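## Task

In this order: move the red 2x4 brick so it rests inside the taped square; then move the blue 2x4 brick into the yellow bin (releasing it is fine once some part of it is within the bin); then take the white 2x2 brick that sits on top of another piece and place it on the table, away from the pile. The other bricks must stay where they are. Finish with the gripper open and the arm moved away.

## Robot and tools

Robot: a single six-joint Trossen arm (wxai_follower) with a two-finger parallel gripper and a wrist camera. Joint order, used in every command and every list in results: waist (joint_0), shoulder (joint_1), elbow (joint_2), wrist pitch (joint_3), wrist yaw (joint_4), wrist roll (joint_5). Wrist yaw is sign-flipped relative to the URDF in everything you send and read; the stated ranges still use URDF signs. Ranges (rad): waist -3.054 to 3.054, shoulder 0.000 to 3.142, elbow 0.000 to 2.356, wrist pitch -1.571 to 1.571, wrist yaw -1.571 to 1.571, wrist roll -3.142 to 3.142; true ends may differ by up to 0.010.

Frame: scene frame with origin on the tabletop under the arm base, +z up, +y to the left when facing +x. The base can be slightly tilted, and the reported hand position gets less accurate at long reach. end_effector_position is the point midway between the finger pads (3 to 4 cm short of the tips); the fingers extend along the gripper's +x and close along its y axis. Orientation is given as a wxyz quaternion.

execute_actions(actions): a list of actions run one after another. Each action is a list of up to 15 rows; each row lasts one control step (1/30 s), and if fewer than 15 rows are given the last one is repeated to fill 15 steps (0.5 s per action). A row is 7 numbers, each in [-1, 1]: six joint numbers in the order above, then the gripper opening. Joint numbers are offsets, not poses: each is measured from the joint angles at the start of that action (not from the previous row); for a call's first action that means the angles in the last reported result. Scale: 1.0 equals 0.9615 rad for waist, shoulder and elbow, 1.713 rad for wrist pitch, 1.767 for wrist yaw, 1.728 for wrist roll. An action is refused if it would push a joint more than 0.010 rad beyond its range; if the first action is refused, or any action is malformed, nothing in the call runs. Joints asked past their real end are stopped there and the result may say "joint sent to its limit" (absence of that line does not prove there is room left). The opening number is absolute: +1 fully open, about -0.80 where empty fingers touch, nothing gained below that down to -1. Closing from fully open needs at least roughly 0.5 s. An empty list only returns the current state and images.

move(target, speed, blocking): target is one 7-number row as above; its joint numbers are offsets from the Joint positions in the latest result that printed them (not from wherever the arm is when the move begins), and the gripper number is absolute and sent immediately. All joints travel in sync, so the hand traces a curve; paths take 0.5 to 10 s and do not avoid obstacles. speed (rad/s, 0.01 to 2, default 0.5) caps the joint with the longest travel. blocking=false returns after 0.5 s while motion continues; then use wait(0) to check, and call wait or stop before sending any new rows or moves. The result adds a "move:" line: ending (done, off_target, moving, held, fault), limits=held or limits=none, and the joint farthest from target. Faster moves and targets set deeper past a contact hit and press harder.

wait(seconds): 0 to 10; the arm keeps its last command and a running move continues. stop(): brakes a running move (needs room; fingers continue). zoom_image(camera, region): camera is cam_head_left, cam_head_right or cam_wrist (each 504x504); region [x0, y0, x1, y1] in pixels from the top-left, at most 504 by 504. read_manual(section): only "licences"; moves nothing. finished_scene(scene): pass the current scene number once the goal holds; it is final and the result reports success and the next task.

Results show the hand pose and velocities (m, m/s, rad/s), Joint positions and Joint velocities (rad, rad/s, with the finger-pad gap in metres last, 0.088 when open), Joint targets (where joints are currently being driven, which may drift with no new input), and grip_measured (the opening measured on the command scale). "joint command not followed" means the clearance check altered or blocked targets on some steps.

Motion limits: each step, a joint's target may lead its measured angle by at most 0.211 rad (waist, shoulder, elbow), 0.213 (wrist pitch), 0.267 (wrist yaw), 0.228 (wrist roll), and targets are scaled back if they would put the hand over 70 mm from where it is. Big changes therefore span several actions, and an unfinished motion may need to be re-commanded. Friction can leave joints short, especially at full reach, and tiny turns may not happen; check Joint positions after each motion.

Gripping: to hold something, keep commanding an opening clearly below grip_measured; a larger gap means a firmer squeeze (about 34 N per pad at most). Readings can carry a constant error of about 1 mm. Closing quickly squeezes harder and can even pop the fingers open.

Hazards: contact torque reaching a load limit (N m: waist 17.4, shoulder 21.6, elbow 21.5, wrist pitch 5.67, wrist yaw 5.65, wrist roll 5.3, including a held object's weight) halts the arm for 10 s and drops the rest of the call. Holding loads heats motors: a MOTOR HOT line appears from 50 °C; at 95 °C an OVER-TEMPERATURE FAULT holds the arm, and without cooling it can lose power and go limp. Loose objects may occasionally be nudged by outside pushes. Never let anything leave the table; avoid drops, slips, slams, hard hits and strong pushes. The robot keeps its last command while you are composing a reply.

Each tool is called after "Call:" as a command line: name --argument value for each argument, lists and objects as JSON in quotes; but a table of rows of numbers goes row by row, as --pt "numbers of a row", without its own name.

## Session

Call:
execute_actions --actions '[]'

Scene clock: 0.00 s.
end_effector_position=(+0.3820, +0.2590, +0.2468) grip_measured=+0.832 end_effector_quat_wxyz=(+0.634, +0.526, +0.567, +0.008) end_effector_velocity=(+0.000, +0.001, +0.002) end_effector_angular_velocity=(+0.003, -0.018, +0.014)
Joint names: [waist, shoulder, elbow, wrist pitch, wrist yaw, wrist roll]
Joint positions: [ 0.915  1.433  0.761  0.429 -0.357  0.927  0.08 ]
Joint velocities: [ 0.002 -0.002 -0.002  0.007  0.007 -0.022 -0.   ]
Motor temperatures (°C, as the motors report them): [23 26 23 24 26 23]
Heat: hottest shoulder 26 °C (+0.0 °C/min).
Joint targets: [0.915 1.432 0.761 0.429 -0.357 0.927]

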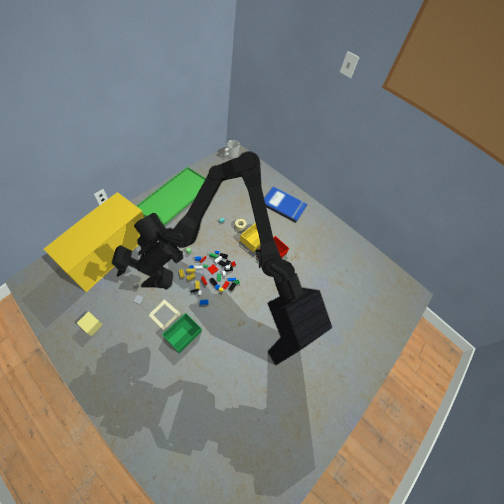

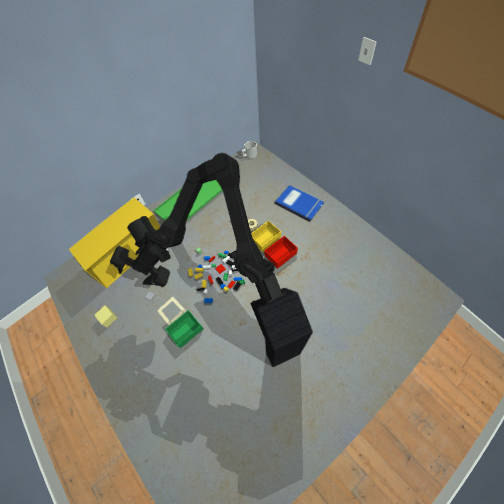

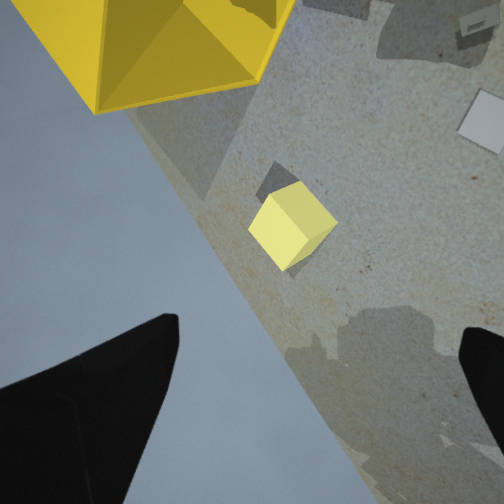

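Call:
zoom_image --camera "cam_head_left" --region '[170, 240, 250, 320]'

Region (170, 240, 250, 320) of cam_head_left's 504x504 image, scaled by 6.300, with more detail than that image has.

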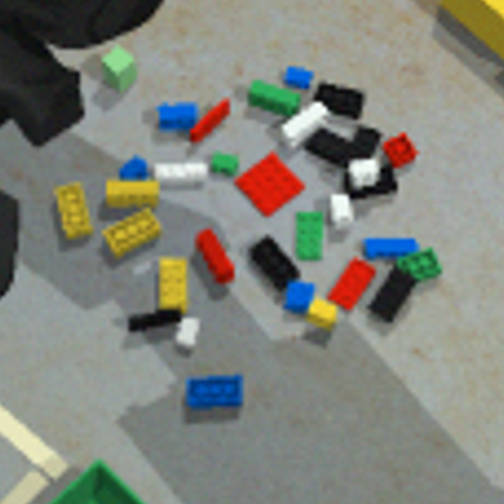

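Call:
move --target '[-0.389,-0.556,0.019,-0.585,-0.159,-0.54,1]' --speed 1.0

Scene clock: 5.73 s.
end_effector_position=(+0.3295, +0.0200, +0.2302) grip_measured=+0.995 end_effector_quat_wxyz=(+0.705, -0.064, +0.704, +0.065) end_effector_velocity=(-0.005, -0.002, -0.001) end_effector_angular_velocity=(-0.002, +0.020, +0.017)
Joint names: [waist, shoulder, elbow, wrist pitch, wrist yaw, wrist roll]
Joint positions: [ 0.543  0.909  0.772 -0.57  -0.633  0.001  0.088]
Joint velocities: [-0.007 -0.002 -0.002 -0.022  0.007 -0.007 -0.   ]
Motor temperatures (°C, as the motors report them): [24 26 23 25 26 23]
Heat: hottest shoulder 26 °C (+0.0 °C/min).
Joint targets: [0.541 0.898 0.779 -0.573 -0.638 -0.006]
move: done; limits=none; farthest joint: the shoulder, 0.010 radians from its target (0.534 radians at the start)

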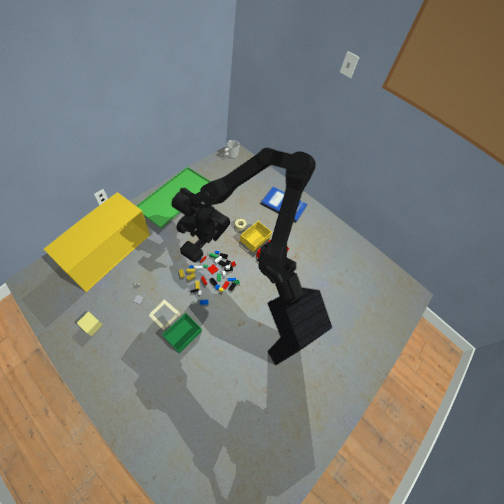

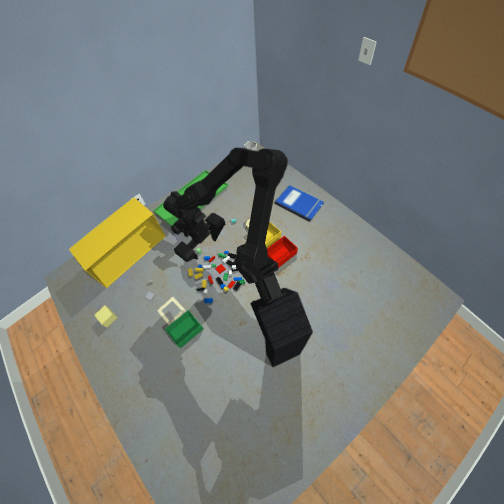

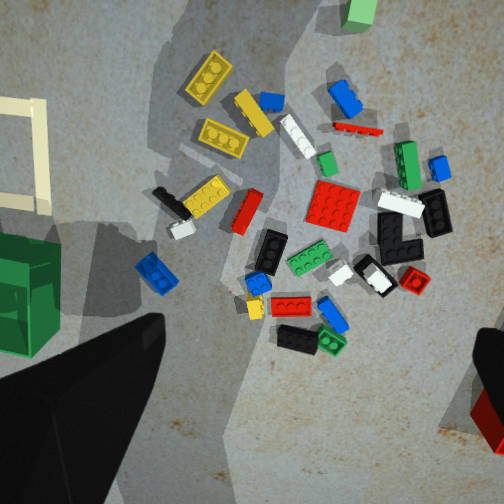

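Call:
zoom_image --camera "cam_wrist" --region '[120, 170, 310, 360]'

Call:
zoom_image --camera "cam_wrist" --region '[270, 170, 460, 360]'

Region (120, 170, 310, 360) of cam_wrist's 504x504 image, scaled by 2.653, with more detail than that image has.

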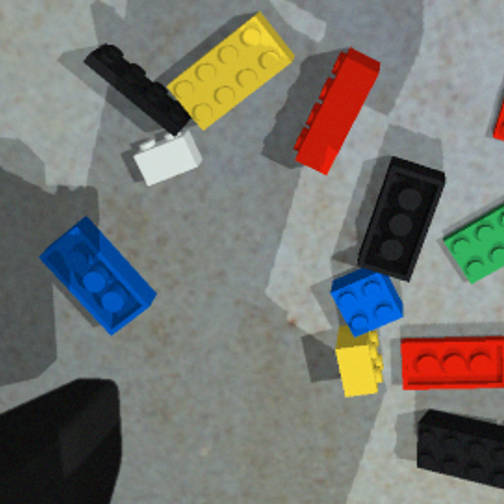

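Region (270, 170, 460, 360) of cam_wrist's 504x504 image, scaled by 2.653, with more detail than that image has.

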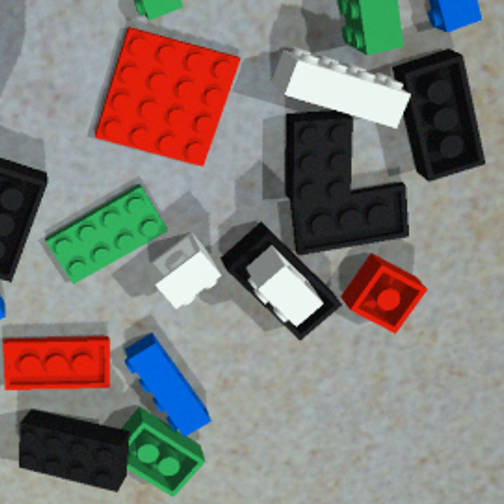

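Call:
move --target '[-0.238,0.655,0.006,0.4095,0.103,-0.785,0.15]' --speed 0.9

Scene clock: 20.37 s.
end_effector_position=(+0.3293, +0.0562, +0.0743) grip_measured=+0.150 end_effector_quat_wxyz=(+0.547, -0.447, +0.548, +0.448) end_effector_velocity=(-0.002, +0.002, +0.001) end_effector_angular_velocity=(+0.009, +0.006, +0.012)
Joint names: [waist, shoulder, elbow, wrist pitch, wrist yaw, wrist roll]
Joint positions: [ 0.316  1.528  0.774  0.128 -0.456 -1.349  0.046]
Joint velocities: [ 0.002 -0.002 -0.002 -0.007  0.007 -0.007 -0.   ]
Motor temperatures (°C, as the motors report them): [24 28 24 25 26 23]
Heat: hottest shoulder 28 °C (+5.9 °C/min).
Joint targets: [0.314 1.539 0.778 0.132 -0.451 -1.356]
move: off_target; limits=none; farthest joint: the shoulder, 0.011 radians from its target (0.632 radians at the start)

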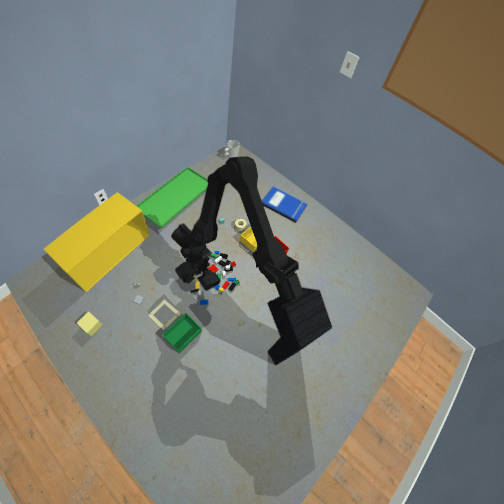

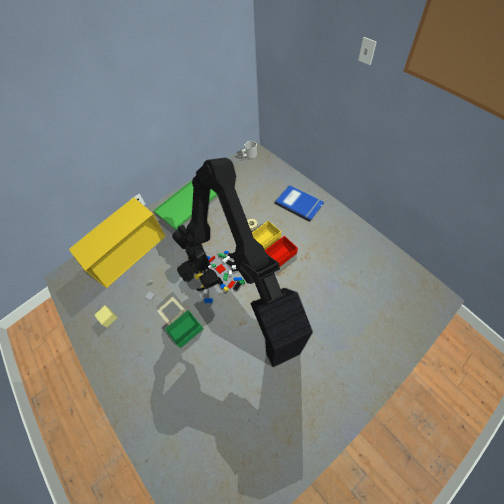

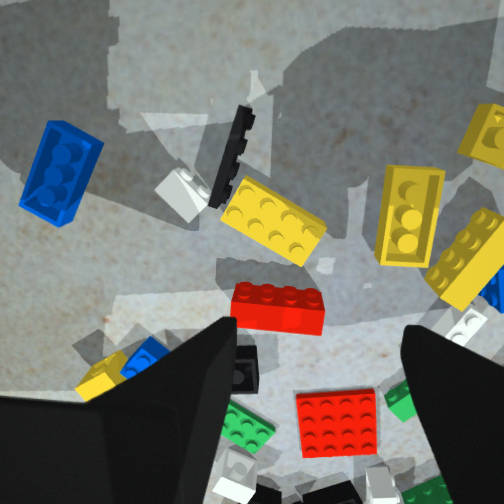

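Call:
zoom_image --camera "cam_wrist" --region '[200, 240, 360, 360]'

Call:
zoom_image --camera "cam_head_right" --region '[205, 255, 255, 305]'

Region (200, 240, 360, 360) of cam_wrist's 504x504 image, scaled by 3.150, with more detail than that image has; it fills the top 378 rows of this view, and the rest is white.

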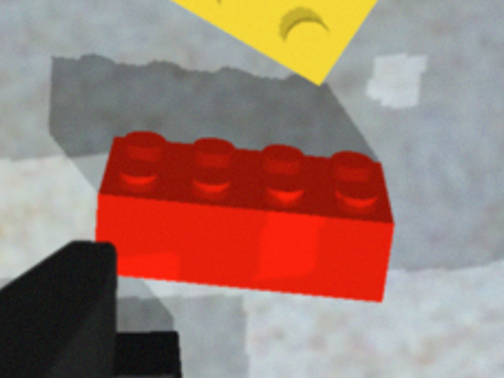

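Region (205, 255, 255, 305) of cam_head_right's 504x504 image, scaled by 10.080, with more detail than that image has.

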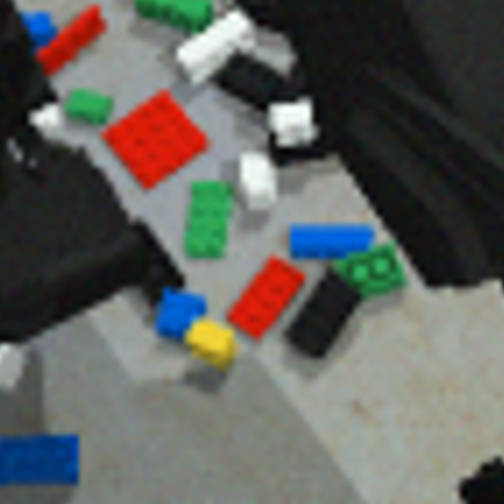

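Call:
move --target '[-0.022,0.062,-0.043,0.0555,0.012,0.027,0.15]' --speed 0.25

Scene clock: 27.30 s.
end_effector_position=(+0.3147, +0.0562, +0.0612) grip_measured=+0.150 end_effector_quat_wxyz=(+0.558, -0.432, +0.560, +0.435) end_effector_velocity=(-0.002, -0.000, +0.000) end_effector_angular_velocity=(+0.005, +0.007, -0.006)
Joint names: [waist, shoulder, elbow, wrist pitch, wrist yaw, wrist roll]
Joint positions: [ 0.296  1.578  0.735  0.22  -0.439 -1.309  0.046]
Joint velocities: [-0.002 -0.002 -0.002 -0.007  0.007  0.007 -0.   ]
Motor temperatures (°C, as the motors report them): [24 28 24 25 26 23]
Heat: hottest shoulder 28 °C (+4.4 °C/min).
Joint targets: [0.295 1.588 0.733 0.223 -0.435 -1.302]
move: done; limits=none; farthest joint: the shoulder, 0.010 radians from its target (0.059 radians at the start)

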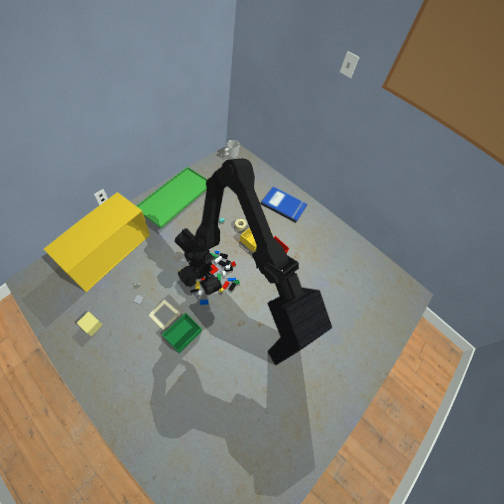

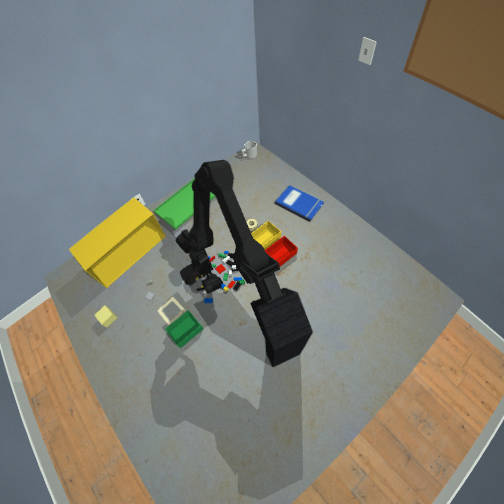

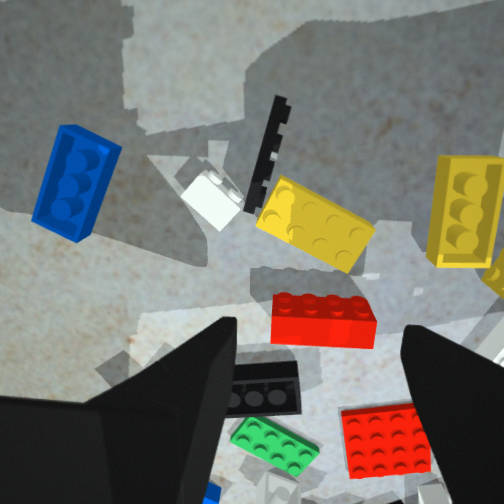

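Call:
move --target '[-0.028,0.090,0.037,0.0345,0.014,-0.011,0.08]' --speed 0.15

Call:
execute_actions --actions '[[[0,0,0,0,0,0,0.05],[0,0,0,0,0,0,0.02],[0,0,0,0,0,0,-0.01],[0,0,0,0,0,0,-0.04],[0,0,0,0,0,0,-0.07],[0,0,0,0,0,0,-0.1],[0,0,0,0,0,0,-0.12],[0,0,0,0,0,0,-0.14],[0,0,0,0,0,0,-0.16],[0,0,0,0,0,0,-0.18],[0,0,0,0,0,0,-0.2],[0,0,0,0,0,0,-0.22],[0,0,0,0,0,0,-0.23]]]'

Scene clock: 33.07 s.
end_effector_position=(+0.3162, +0.0565, +0.0428) grip_measured=+0.080 end_effector_quat_wxyz=(+0.560, -0.432, +0.560, +0.432) end_effector_velocity=(+0.003, +0.002, +0.000) end_effector_angular_velocity=(+0.020, -0.011, -0.014)
Joint names: [waist, shoulder, elbow, wrist pitch, wrist yaw, wrist roll]
Joint positions: [ 0.271  1.654  0.768  0.275 -0.42  -1.321  0.043]
Joint velocities: [-0.002 -0.002  0.002  0.007  0.022  0.007 -0.   ]
Motor temperatures (°C, as the motors report them): [24 28 24 25 26 23]
Heat: hottest shoulder 28 °C (+3.6 °C/min).
Joint targets: [0.269 1.665 0.771 0.279 -0.415 -1.328]
move: done; limits=none; farthest joint: the shoulder, 0.010 radians from its target (0.086 radians at the start)

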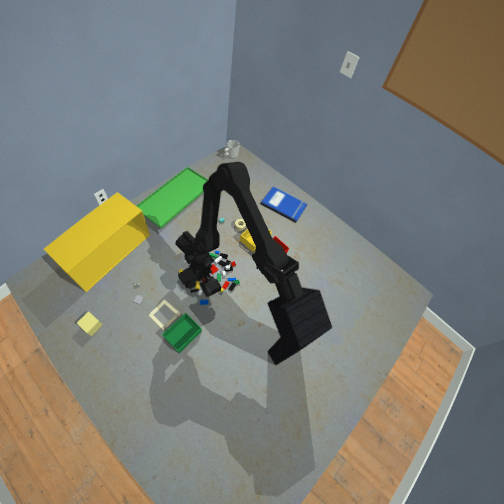

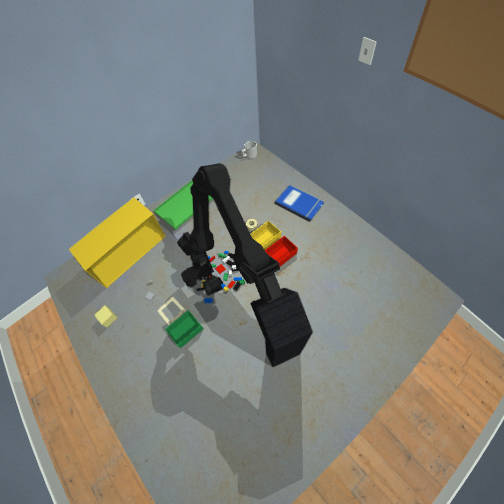

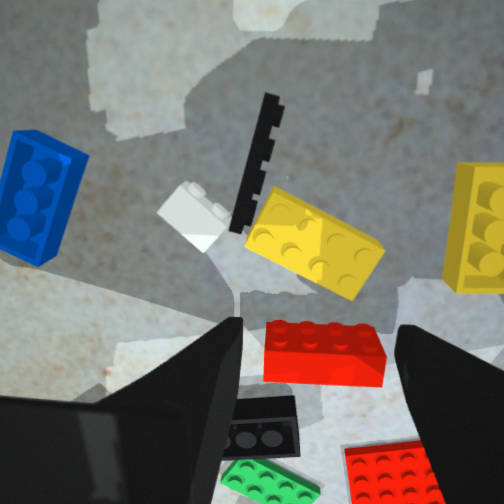

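Scene clock: 33.57 s.
end_effector_position=(+0.3162, +0.0565, +0.0428) grip_measured=-0.172 end_effector_quat_wxyz=(+0.560, -0.432, +0.560, +0.432) end_effector_velocity=(-0.002, -0.000, +0.000) end_effector_angular_velocity=(+0.005, +0.007, +0.024)
Joint names: [waist, shoulder, elbow, wrist pitch, wrist yaw, wrist roll]
Joint positions: [ 0.271  1.654  0.768  0.275 -0.42  -1.321  0.031]
Joint velocities: [-0.002 -0.002 -0.002 -0.007  0.007 -0.022 -0.002]
Motor temperatures (°C, as the motors report them): [24 28 24 25 26 23]
Heat: hottest shoulder 28 °C (+3.6 °C/min).
Joint targets: [0.271 1.654 0.768 0.275 -0.420 -1.321]

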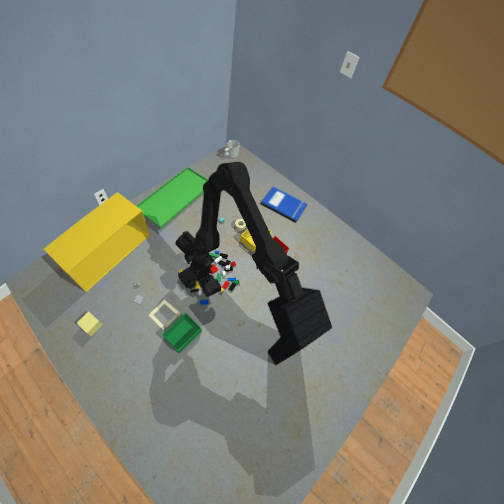

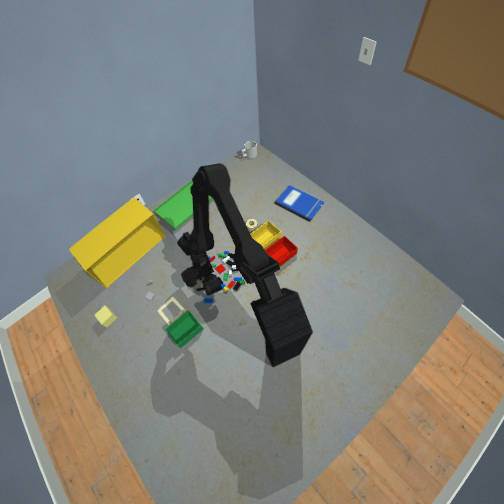

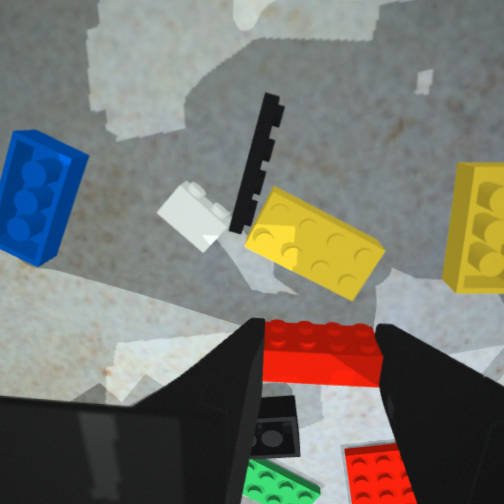

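Call:
move --target '[0.068,-0.215,-0.07,-0.082,-0.03,0,-0.23]' --speed 0.4

Call:
move --target '[0.536,0.513,0.49,-0.163,-0.215,1,-0.23]' --speed 1.2

Scene clock: 38.47 s.
end_effector_position=(+0.3196, +0.0544, +0.0887) grip_measured=-0.173 end_effector_quat_wxyz=(+0.556, -0.443, +0.549, +0.440) end_effector_velocity=(-0.004, -0.001, +0.001) end_effector_angular_velocity=(+0.005, +0.016, +0.029)
Joint names: [waist, shoulder, elbow, wrist pitch, wrist yaw, wrist roll]
Joint positions: [ 0.333  1.46   0.704  0.138 -0.468 -1.321  0.031]
Joint velocities: [-0.002 -0.007 -0.002 -0.022  0.007 -0.022 -0.   ]
Motor temperatures (°C, as the motors report them): [24 28 23 25 26 23]
Heat: hottest shoulder 28 °C (+3.1 °C/min).
Joint targets: [0.336 1.447 0.701 0.135 -0.473 -1.321]
move: off_target; limits=none; farthest joint: the shoulder, 0.013 radians from its target (0.207 radians at the start)

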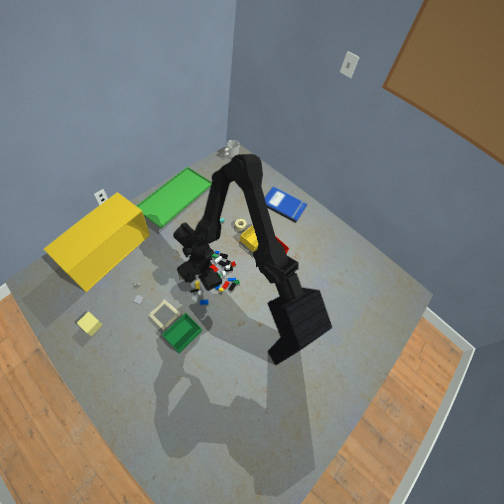

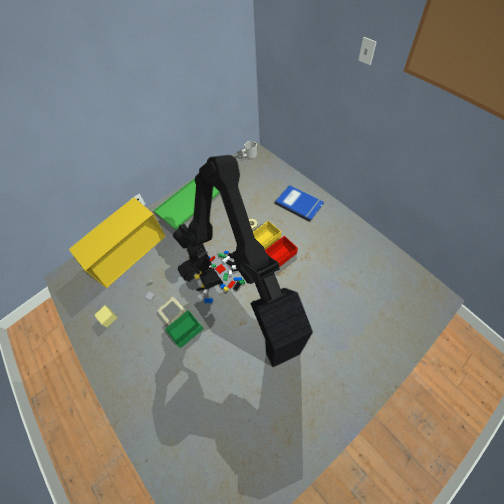

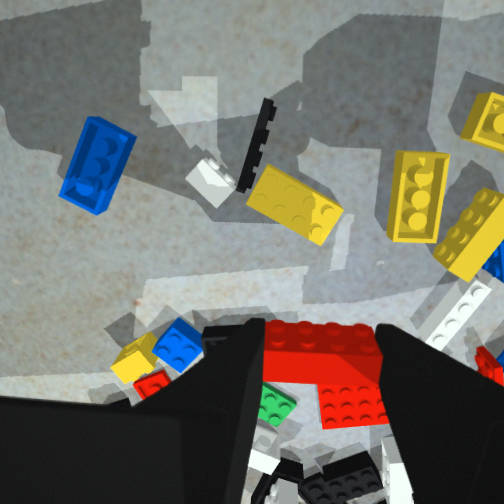

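Scene clock: 40.63 s.
end_effector_position=(+0.3197, +0.2500, +0.1098) grip_measured=-0.173 end_effector_quat_wxyz=(+0.706, -0.028, +0.707, +0.030) end_effector_velocity=(-0.002, -0.001, -0.000) end_effector_angular_velocity=(+0.002, +0.008, +0.012)
Joint names: [waist, shoulder, elbow, wrist pitch, wrist yaw, wrist roll]
Joint positions: [ 0.846  1.943  1.17  -0.138 -0.843  0.4    0.031]
Joint velocities: [-0.002 -0.002 -0.002 -0.007  0.007 -0.007 -0.   ]
Motor temperatures (°C, as the motors report them): [25 28 23 25 26 23]
Heat: hottest shoulder 28 °C (+3.0 °C/min).
Joint targets: [0.849 1.953 1.175 -0.141 -0.848 0.407]
move: done; limits=none; farthest joint: the shoulder, 0.010 radians from its target (0.493 radians at the start)

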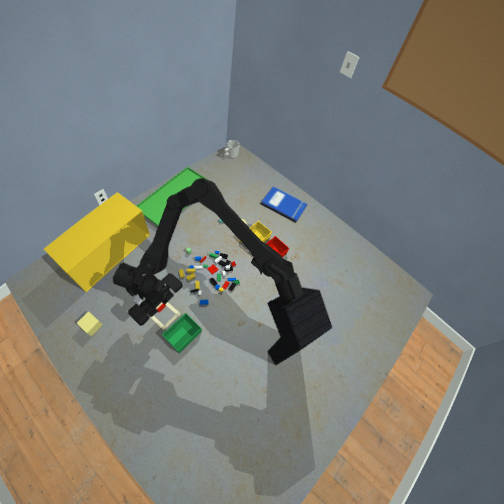

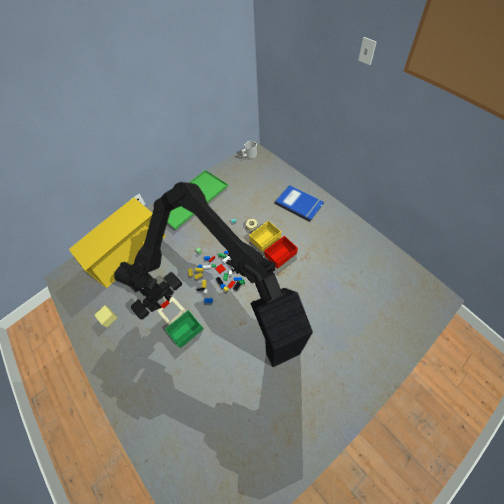

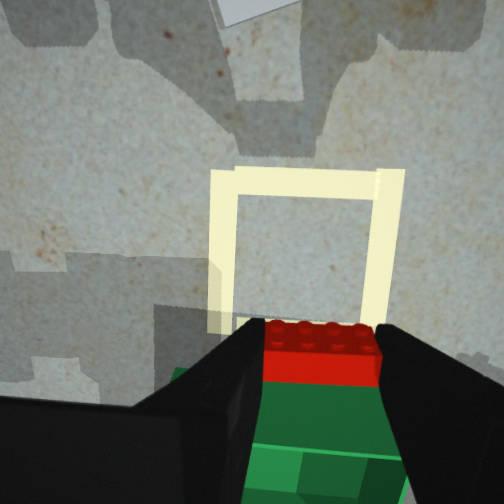

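Call:
move --target '[-0.114,0.172,0.088,0.0965,0.041,-0.05,-0.23]' --speed 0.25

Scene clock: 43.57 s.
end_effector_position=(+0.3232, +0.2527, +0.0490) grip_measured=-0.173 end_effector_quat_wxyz=(+0.707, -0.015, +0.707, +0.014) end_effector_velocity=(+0.001, +0.000, -0.000) end_effector_angular_velocity=(+0.007, -0.002, -0.014)
Joint names: [waist, shoulder, elbow, wrist pitch, wrist yaw, wrist roll]
Joint positions: [ 0.735  2.099  1.251  0.024 -0.776  0.321  0.031]
Joint velocities: [-0.002 -0.002 -0.002  0.007  0.007  0.007 -0.   ]
Motor temperatures (°C, as the motors report them): [26 28 23 25 26 23]
Heat: hottest shoulder 28 °C (+2.8 °C/min).
Joint targets: [0.736 2.109 1.255 0.028 -0.771 0.314]
move: done; limits=none; farthest joint: the shoulder, 0.009 radians from its target (0.165 radians at the start)

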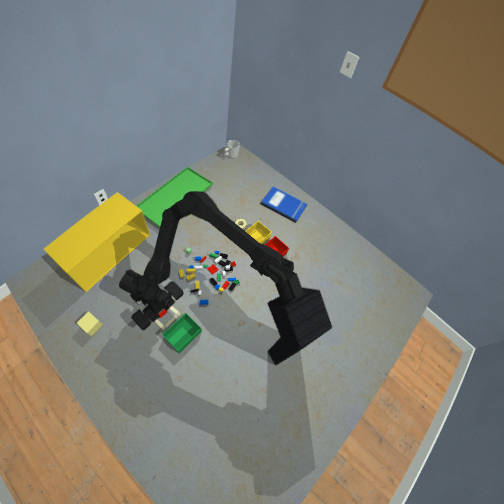

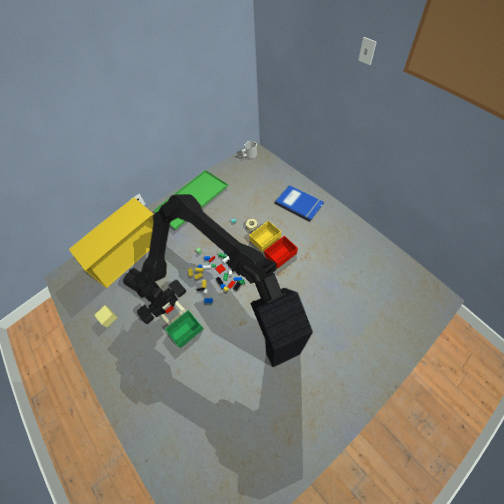

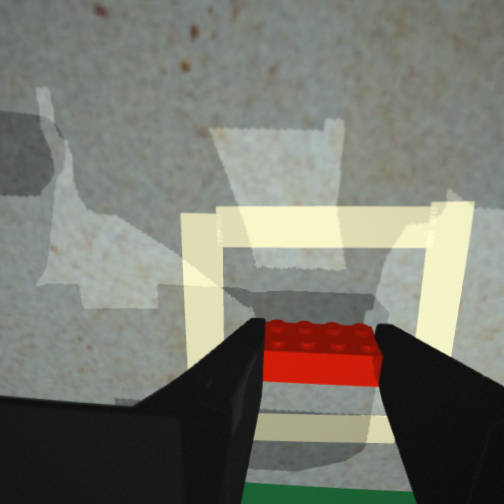

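Call:
move --target '[-0.008,0.021,0.0095,0.008,0.005,0,-0.23]' --speed 0.05

Call:
execute_actions --actions '[[[0,0,0,0,0,0,-0.19],[0,0,0,0,0,0,-0.17],[0,0,0,0,0,0,-0.15],[0,0,0,0,0,0,-0.13],[0,0,0,0,0,0,-0.1],[0,0,0,0,0,0,-0.06],[0,0,0,0,0,0,-0.02],[0,0,0,0,0,0,0.02],[0,0,0,0,0,0,0.06],[0,0,0,0,0,0,0.1]]]'

Scene clock: 45.90 s.
end_effector_position=(+0.3230, +0.2523, +0.0449) grip_measured=-0.173 end_effector_quat_wxyz=(+0.707, -0.013, +0.707, +0.011) end_effector_velocity=(+0.003, +0.000, +0.000) end_effector_angular_velocity=(+0.005, +0.001, +0.004)
Joint names: [waist, shoulder, elbow, wrist pitch, wrist yaw, wrist roll]
Joint positions: [ 0.728  2.109  1.256  0.034 -0.771  0.32   0.031]
Joint velocities: [-0.002 -0.002  0.007 -0.007  0.007 -0.007 -0.   ]
Motor temperatures (°C, as the motors report them): [26 28 23 25 26 23]
Heat: hottest shoulder 28 °C (+2.6 °C/min).
Joint targets: [0.728 2.119 1.260 0.038 -0.767 0.320]
move: done; limits=none; farthest joint: the shoulder, 0.010 radians from its target (0.020 radians at the start)

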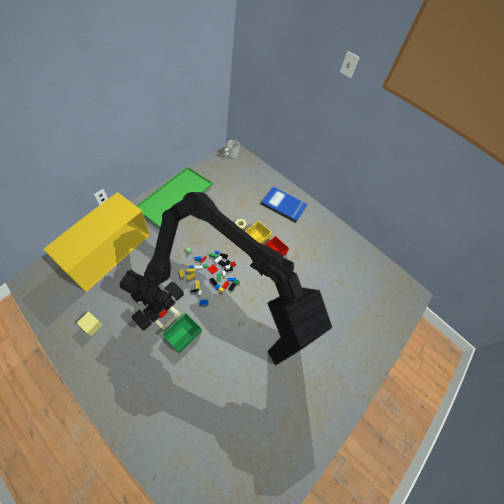

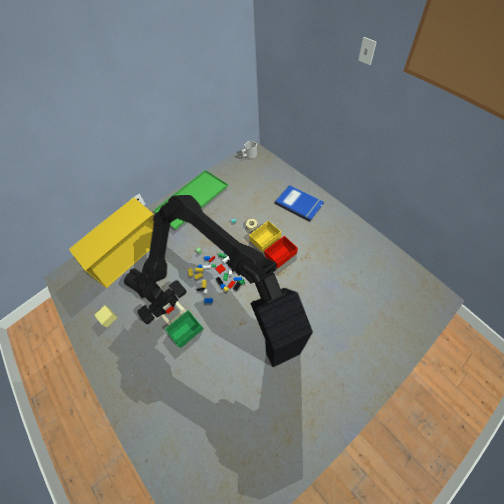

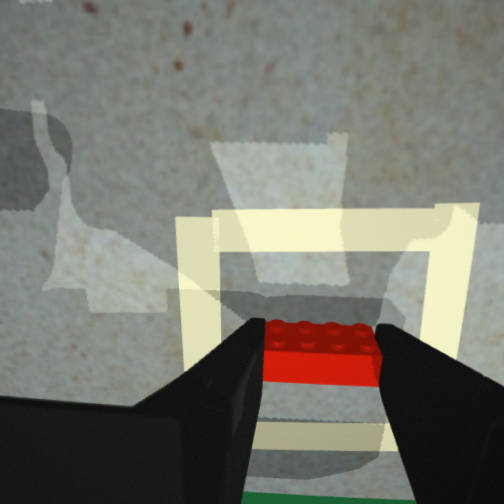

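Scene clock: 46.40 s.
end_effector_position=(+0.3230, +0.2523, +0.0449) grip_measured=+0.087 end_effector_quat_wxyz=(+0.707, -0.012, +0.707, +0.011) end_effector_velocity=(+0.001, -0.001, +0.002) end_effector_angular_velocity=(-0.005, -0.001, +0.010)
Joint names: [waist, shoulder, elbow, wrist pitch, wrist yaw, wrist roll]
Joint positions: [ 0.728  2.109  1.256  0.035 -0.771  0.32   0.043]
Joint velocities: [ 0.002 -0.007 -0.002 -0.007 -0.007 -0.007  0.008]
Motor temperatures (°C, as the motors report them): [26 28 23 25 26 23]
Heat: hottest shoulder 28 °C (+2.6 °C/min).
Joint targets: [0.728 2.109 1.256 0.035 -0.771 0.320]

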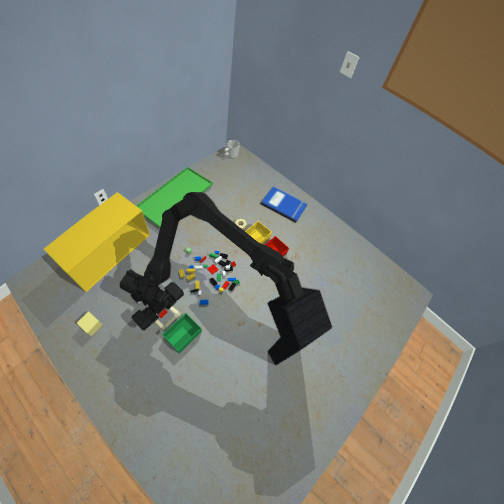

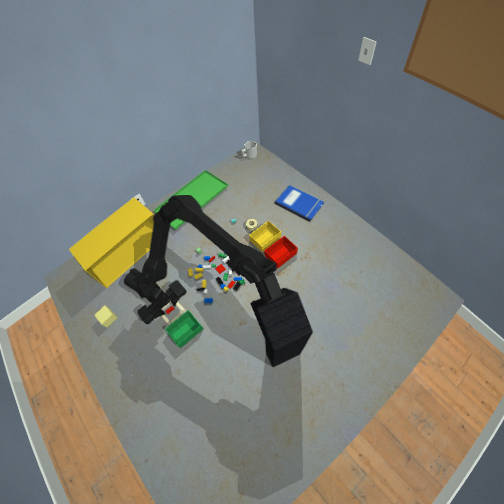

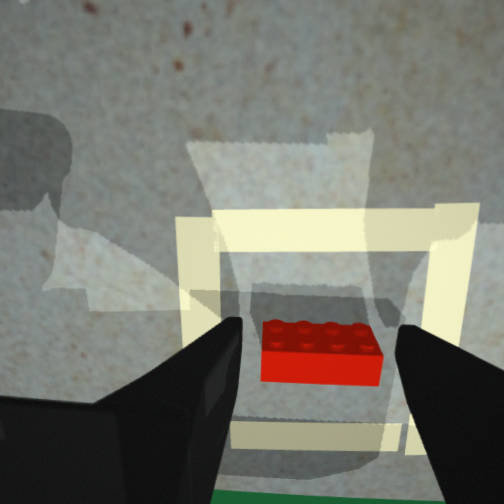

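Call:
move --target '[0.125,-0.19,-0.09,-0.103,-0.043,0,0.1]' --speed 0.45

Call:
move --target '[-0.339,-0.296,-0.626,0.309,0.130,-0.647,-0.1]' --speed 1.0

Scene clock: 52.77 s.
end_effector_position=(+0.3225, +0.2500, +0.1113) grip_measured=+0.100 end_effector_quat_wxyz=(+0.706, -0.053, +0.704, +0.057) end_effector_velocity=(-0.004, -0.002, -0.000) end_effector_angular_velocity=(-0.002, +0.017, +0.008)
Joint names: [waist, shoulder, elbow, wrist pitch, wrist yaw, wrist roll]
Joint positions: [ 0.846  1.938  1.173 -0.139 -0.843  0.32   0.044]
Joint velocities: [-0.002 -0.002 -0.002 -0.022  0.007  0.007 -0.   ]
Motor temperatures (°C, as the motors report them): [28 29 23 25 26 23]
Heat: hottest shoulder 29 °C (+3.4 °C/min).
Joint targets: [0.848 1.926 1.169 -0.142 -0.847 0.320]
move: off_target; limits=none; farthest joint: the shoulder, 0.011 radians from its target (0.183 radians at the start)

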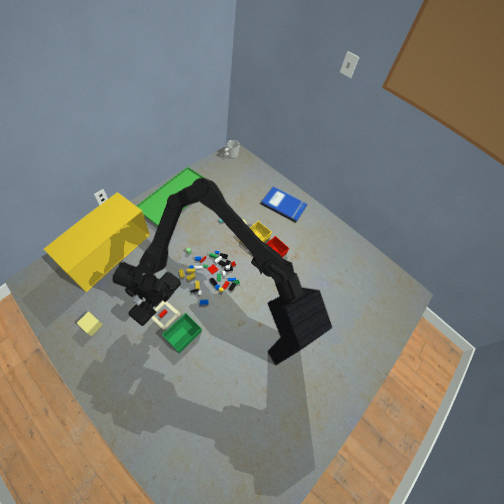

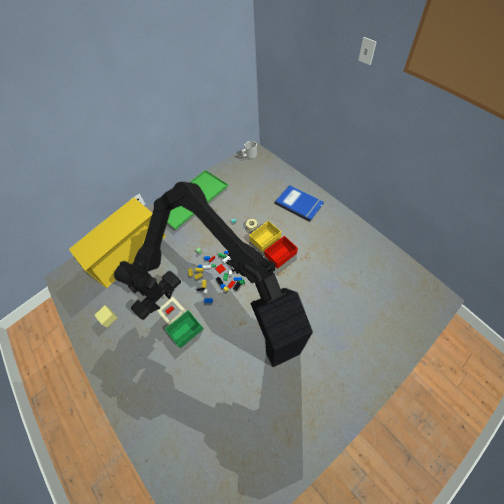

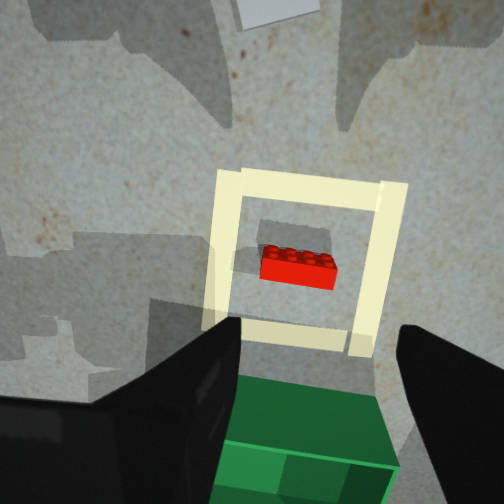

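Scene clock: 54.57 s.
end_effector_position=(+0.2559, +0.1118, +0.0801) grip_measured=-0.100 end_effector_quat_wxyz=(+0.627, -0.326, +0.628, +0.328) end_effector_velocity=(-0.002, -0.000, +0.000) end_effector_angular_velocity=(+0.004, +0.008, +0.010)
Joint names: [waist, shoulder, elbow, wrist pitch, wrist yaw, wrist roll]
Joint positions: [ 0.522  1.664  0.575  0.387 -0.618 -0.791  0.034]
Joint velocities: [-0.002 -0.002 -0.002 -0.007  0.007 -0.007 -0.   ]
Motor temperatures (°C, as the motors report them): [28 29 23 25 26 23]
Heat: hottest shoulder 29 °C (+3.3 °C/min).
Joint targets: [0.520 1.653 0.571 0.391 -0.613 -0.798]
move: done; limits=none; farthest joint: the shoulder, 0.010 radians from its target (0.284 radians at the start)

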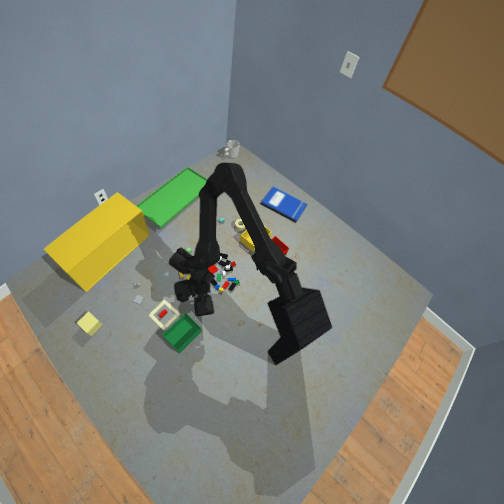

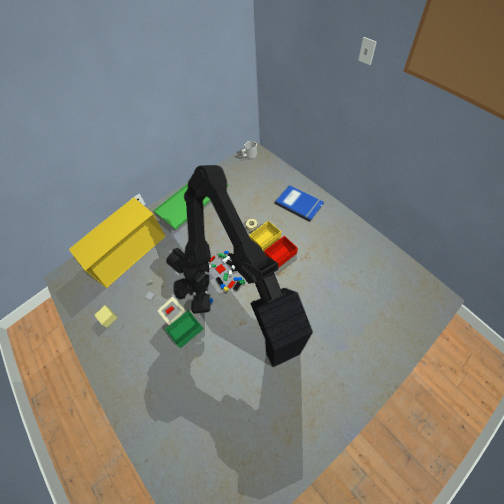

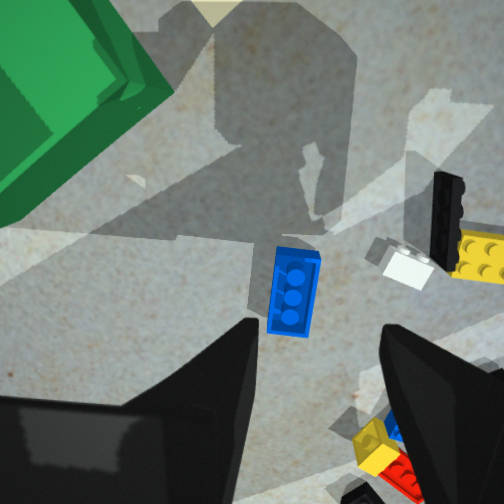

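Call:
move --target '[-0.0795,0.215,0.085,0.0915,0.035,0.011,-0.1]' --speed 0.25

Scene clock: 59.77 s.
end_effector_position=(+0.2522, +0.1155, +0.0364) grip_measured=-0.100 end_effector_quat_wxyz=(+0.637, -0.305, +0.639, +0.305) end_effector_velocity=(+0.000, +0.000, -0.000) end_effector_angular_velocity=(+0.005, +0.003, +0.007)
Joint names: [waist, shoulder, elbow, wrist pitch, wrist yaw, wrist roll]
Joint positions: [ 0.447  1.86   0.651  0.538 -0.562 -0.778  0.034]
Joint velocities: [-0.002 -0.002  0.002 -0.007  0.007 -0.007 -0.   ]
Motor temperatures (°C, as the motors report them): [28 29 23 25 26 23]
Heat: hottest shoulder 29 °C (+3.0 °C/min).
Joint targets: [0.445 1.870 0.656 0.544 -0.556 -0.771]
move: off_target; limits=none; farthest joint: the shoulder, 0.011 radians from its target (0.207 radians at the start)

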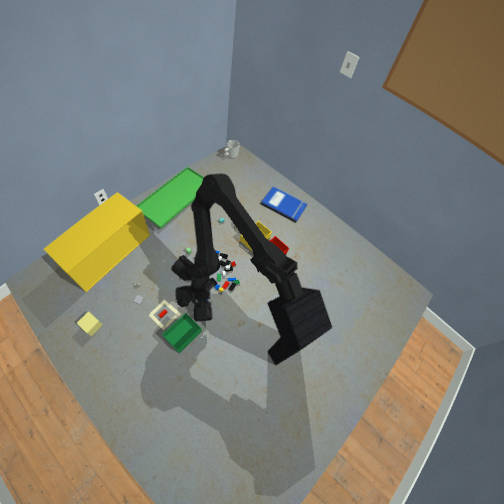

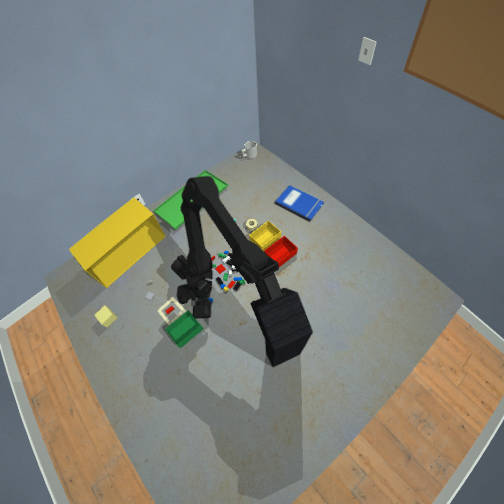

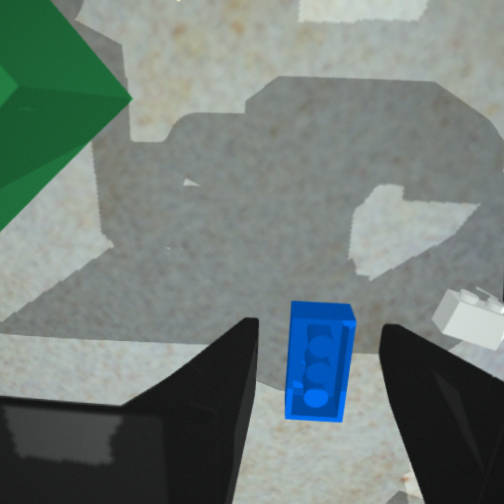

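Call:
execute_actions --actions '[[[0,0,0,0,0,0,-0.14],[0,0,0,0,0,0,-0.18],[0,0,0,0,0,0,-0.22],[0,0,0,0,0,0,-0.26],[0,0,0,0,0,0,-0.3],[0,0,0,0,0,0,-0.34],[0,0,0,0,0,0,-0.38],[0,0,0,0,0,0,-0.41],[0,0,0,0,0,0,-0.44],[0,0,0,0,0,0,-0.46],[0,0,0,0,0,0,-0.48],[0,0,0,0,0,0,-0.5],[0,0,0,0,0,0,-0.52],[0,0,0,0,0,0,-0.54],[0,0,0,0,0,0,-0.56]],[[0,0,0,0,0,0,-0.56]]]'

Call:
move --target '[0.11,-0.32,-0.10,-0.135,-0.045,0,-0.56]' --speed 0.45

Scene clock: 62.90 s.
end_effector_position=(+0.2528, +0.1148, +0.0363) grip_measured=-0.503 end_effector_quat_wxyz=(+0.638, -0.306, +0.639, +0.303) end_effector_velocity=(-0.002, -0.000, +0.000) end_effector_angular_velocity=(+0.005, +0.008, +0.010)
Joint names: [waist, shoulder, elbow, wrist pitch, wrist yaw, wrist roll]
Joint positions: [ 0.447  1.86   0.651  0.542 -0.567 -0.778  0.014]
Joint velocities: [-0.002 -0.002 -0.002 -0.007  0.007 -0.007 -0.   ]
Motor temperatures (°C, as the motors report them): [28 29 23 25 26 23]
Heat: hottest shoulder 29 °C (+3.0 °C/min).
Joint targets: [0.447 1.860 0.651 0.542 -0.567 -0.778]

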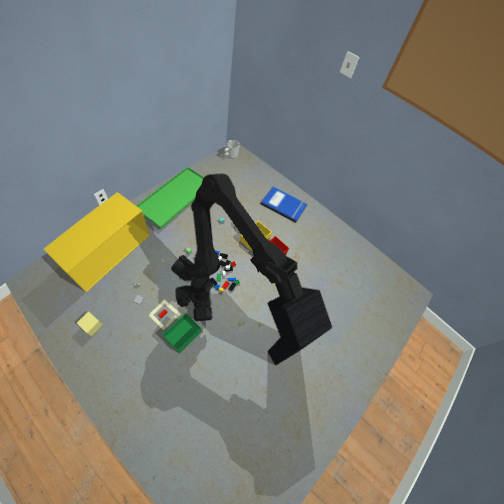

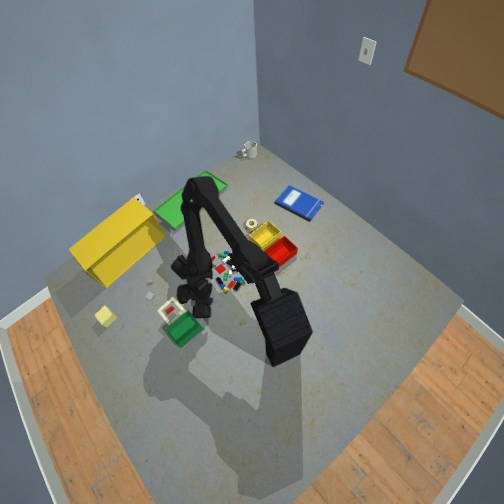

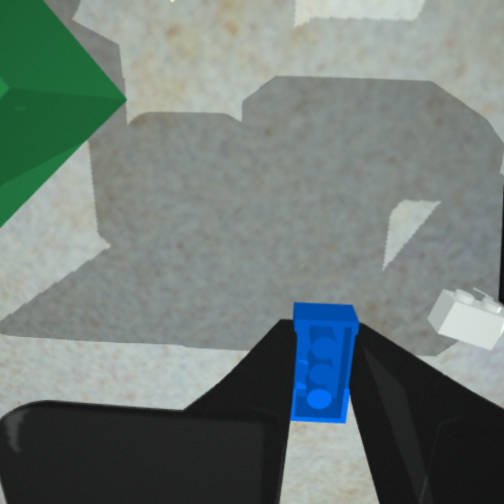

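Scene clock: 64.10 s.
end_effector_position=(+0.2647, +0.1077, +0.0995) grip_measured=-0.503 end_effector_quat_wxyz=(+0.633, -0.327, +0.622, +0.324) end_effector_velocity=(-0.006, +0.002, +0.001) end_effector_angular_velocity=(+0.020, +0.021, +0.037)
Joint names: [waist, shoulder, elbow, wrist pitch, wrist yaw, wrist roll]
Joint positions: [ 0.55   1.563  0.558  0.313 -0.641 -0.778  0.014]
Joint velocities: [ 0.002 -0.007 -0.007 -0.022  0.022 -0.022  0.   ]
Motor temperatures (°C, as the motors report them): [28 29 23 25 26 23]
Heat: hottest shoulder 29 °C (+3.0 °C/min).
Joint targets: [0.553 1.552 0.555 0.310 -0.646 -0.778]
move: off_target; limits=none; farthest joint: the shoulder, 0.011 radians from its target (0.308 radians at the start)

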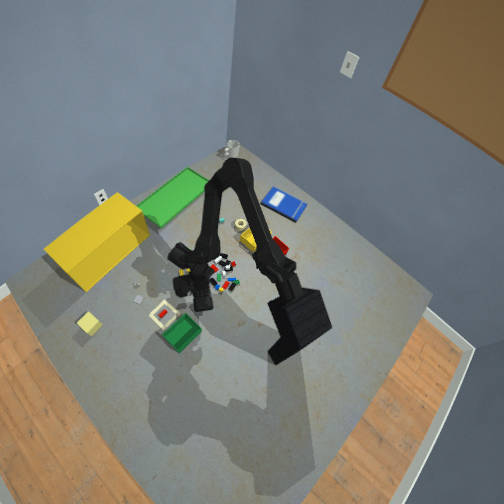

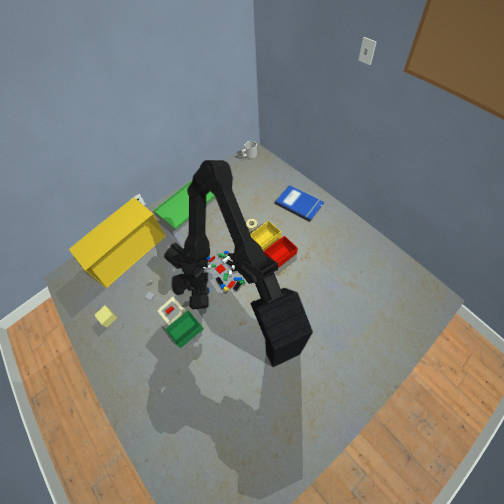

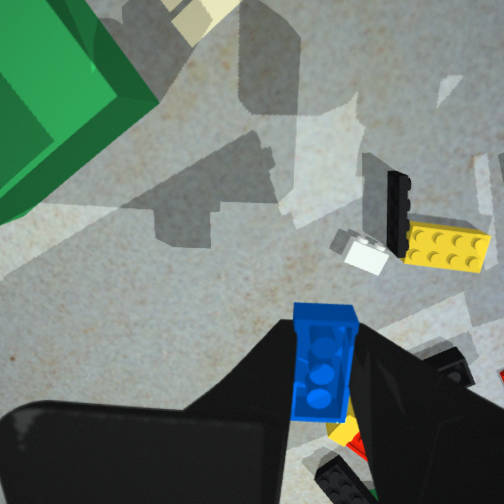

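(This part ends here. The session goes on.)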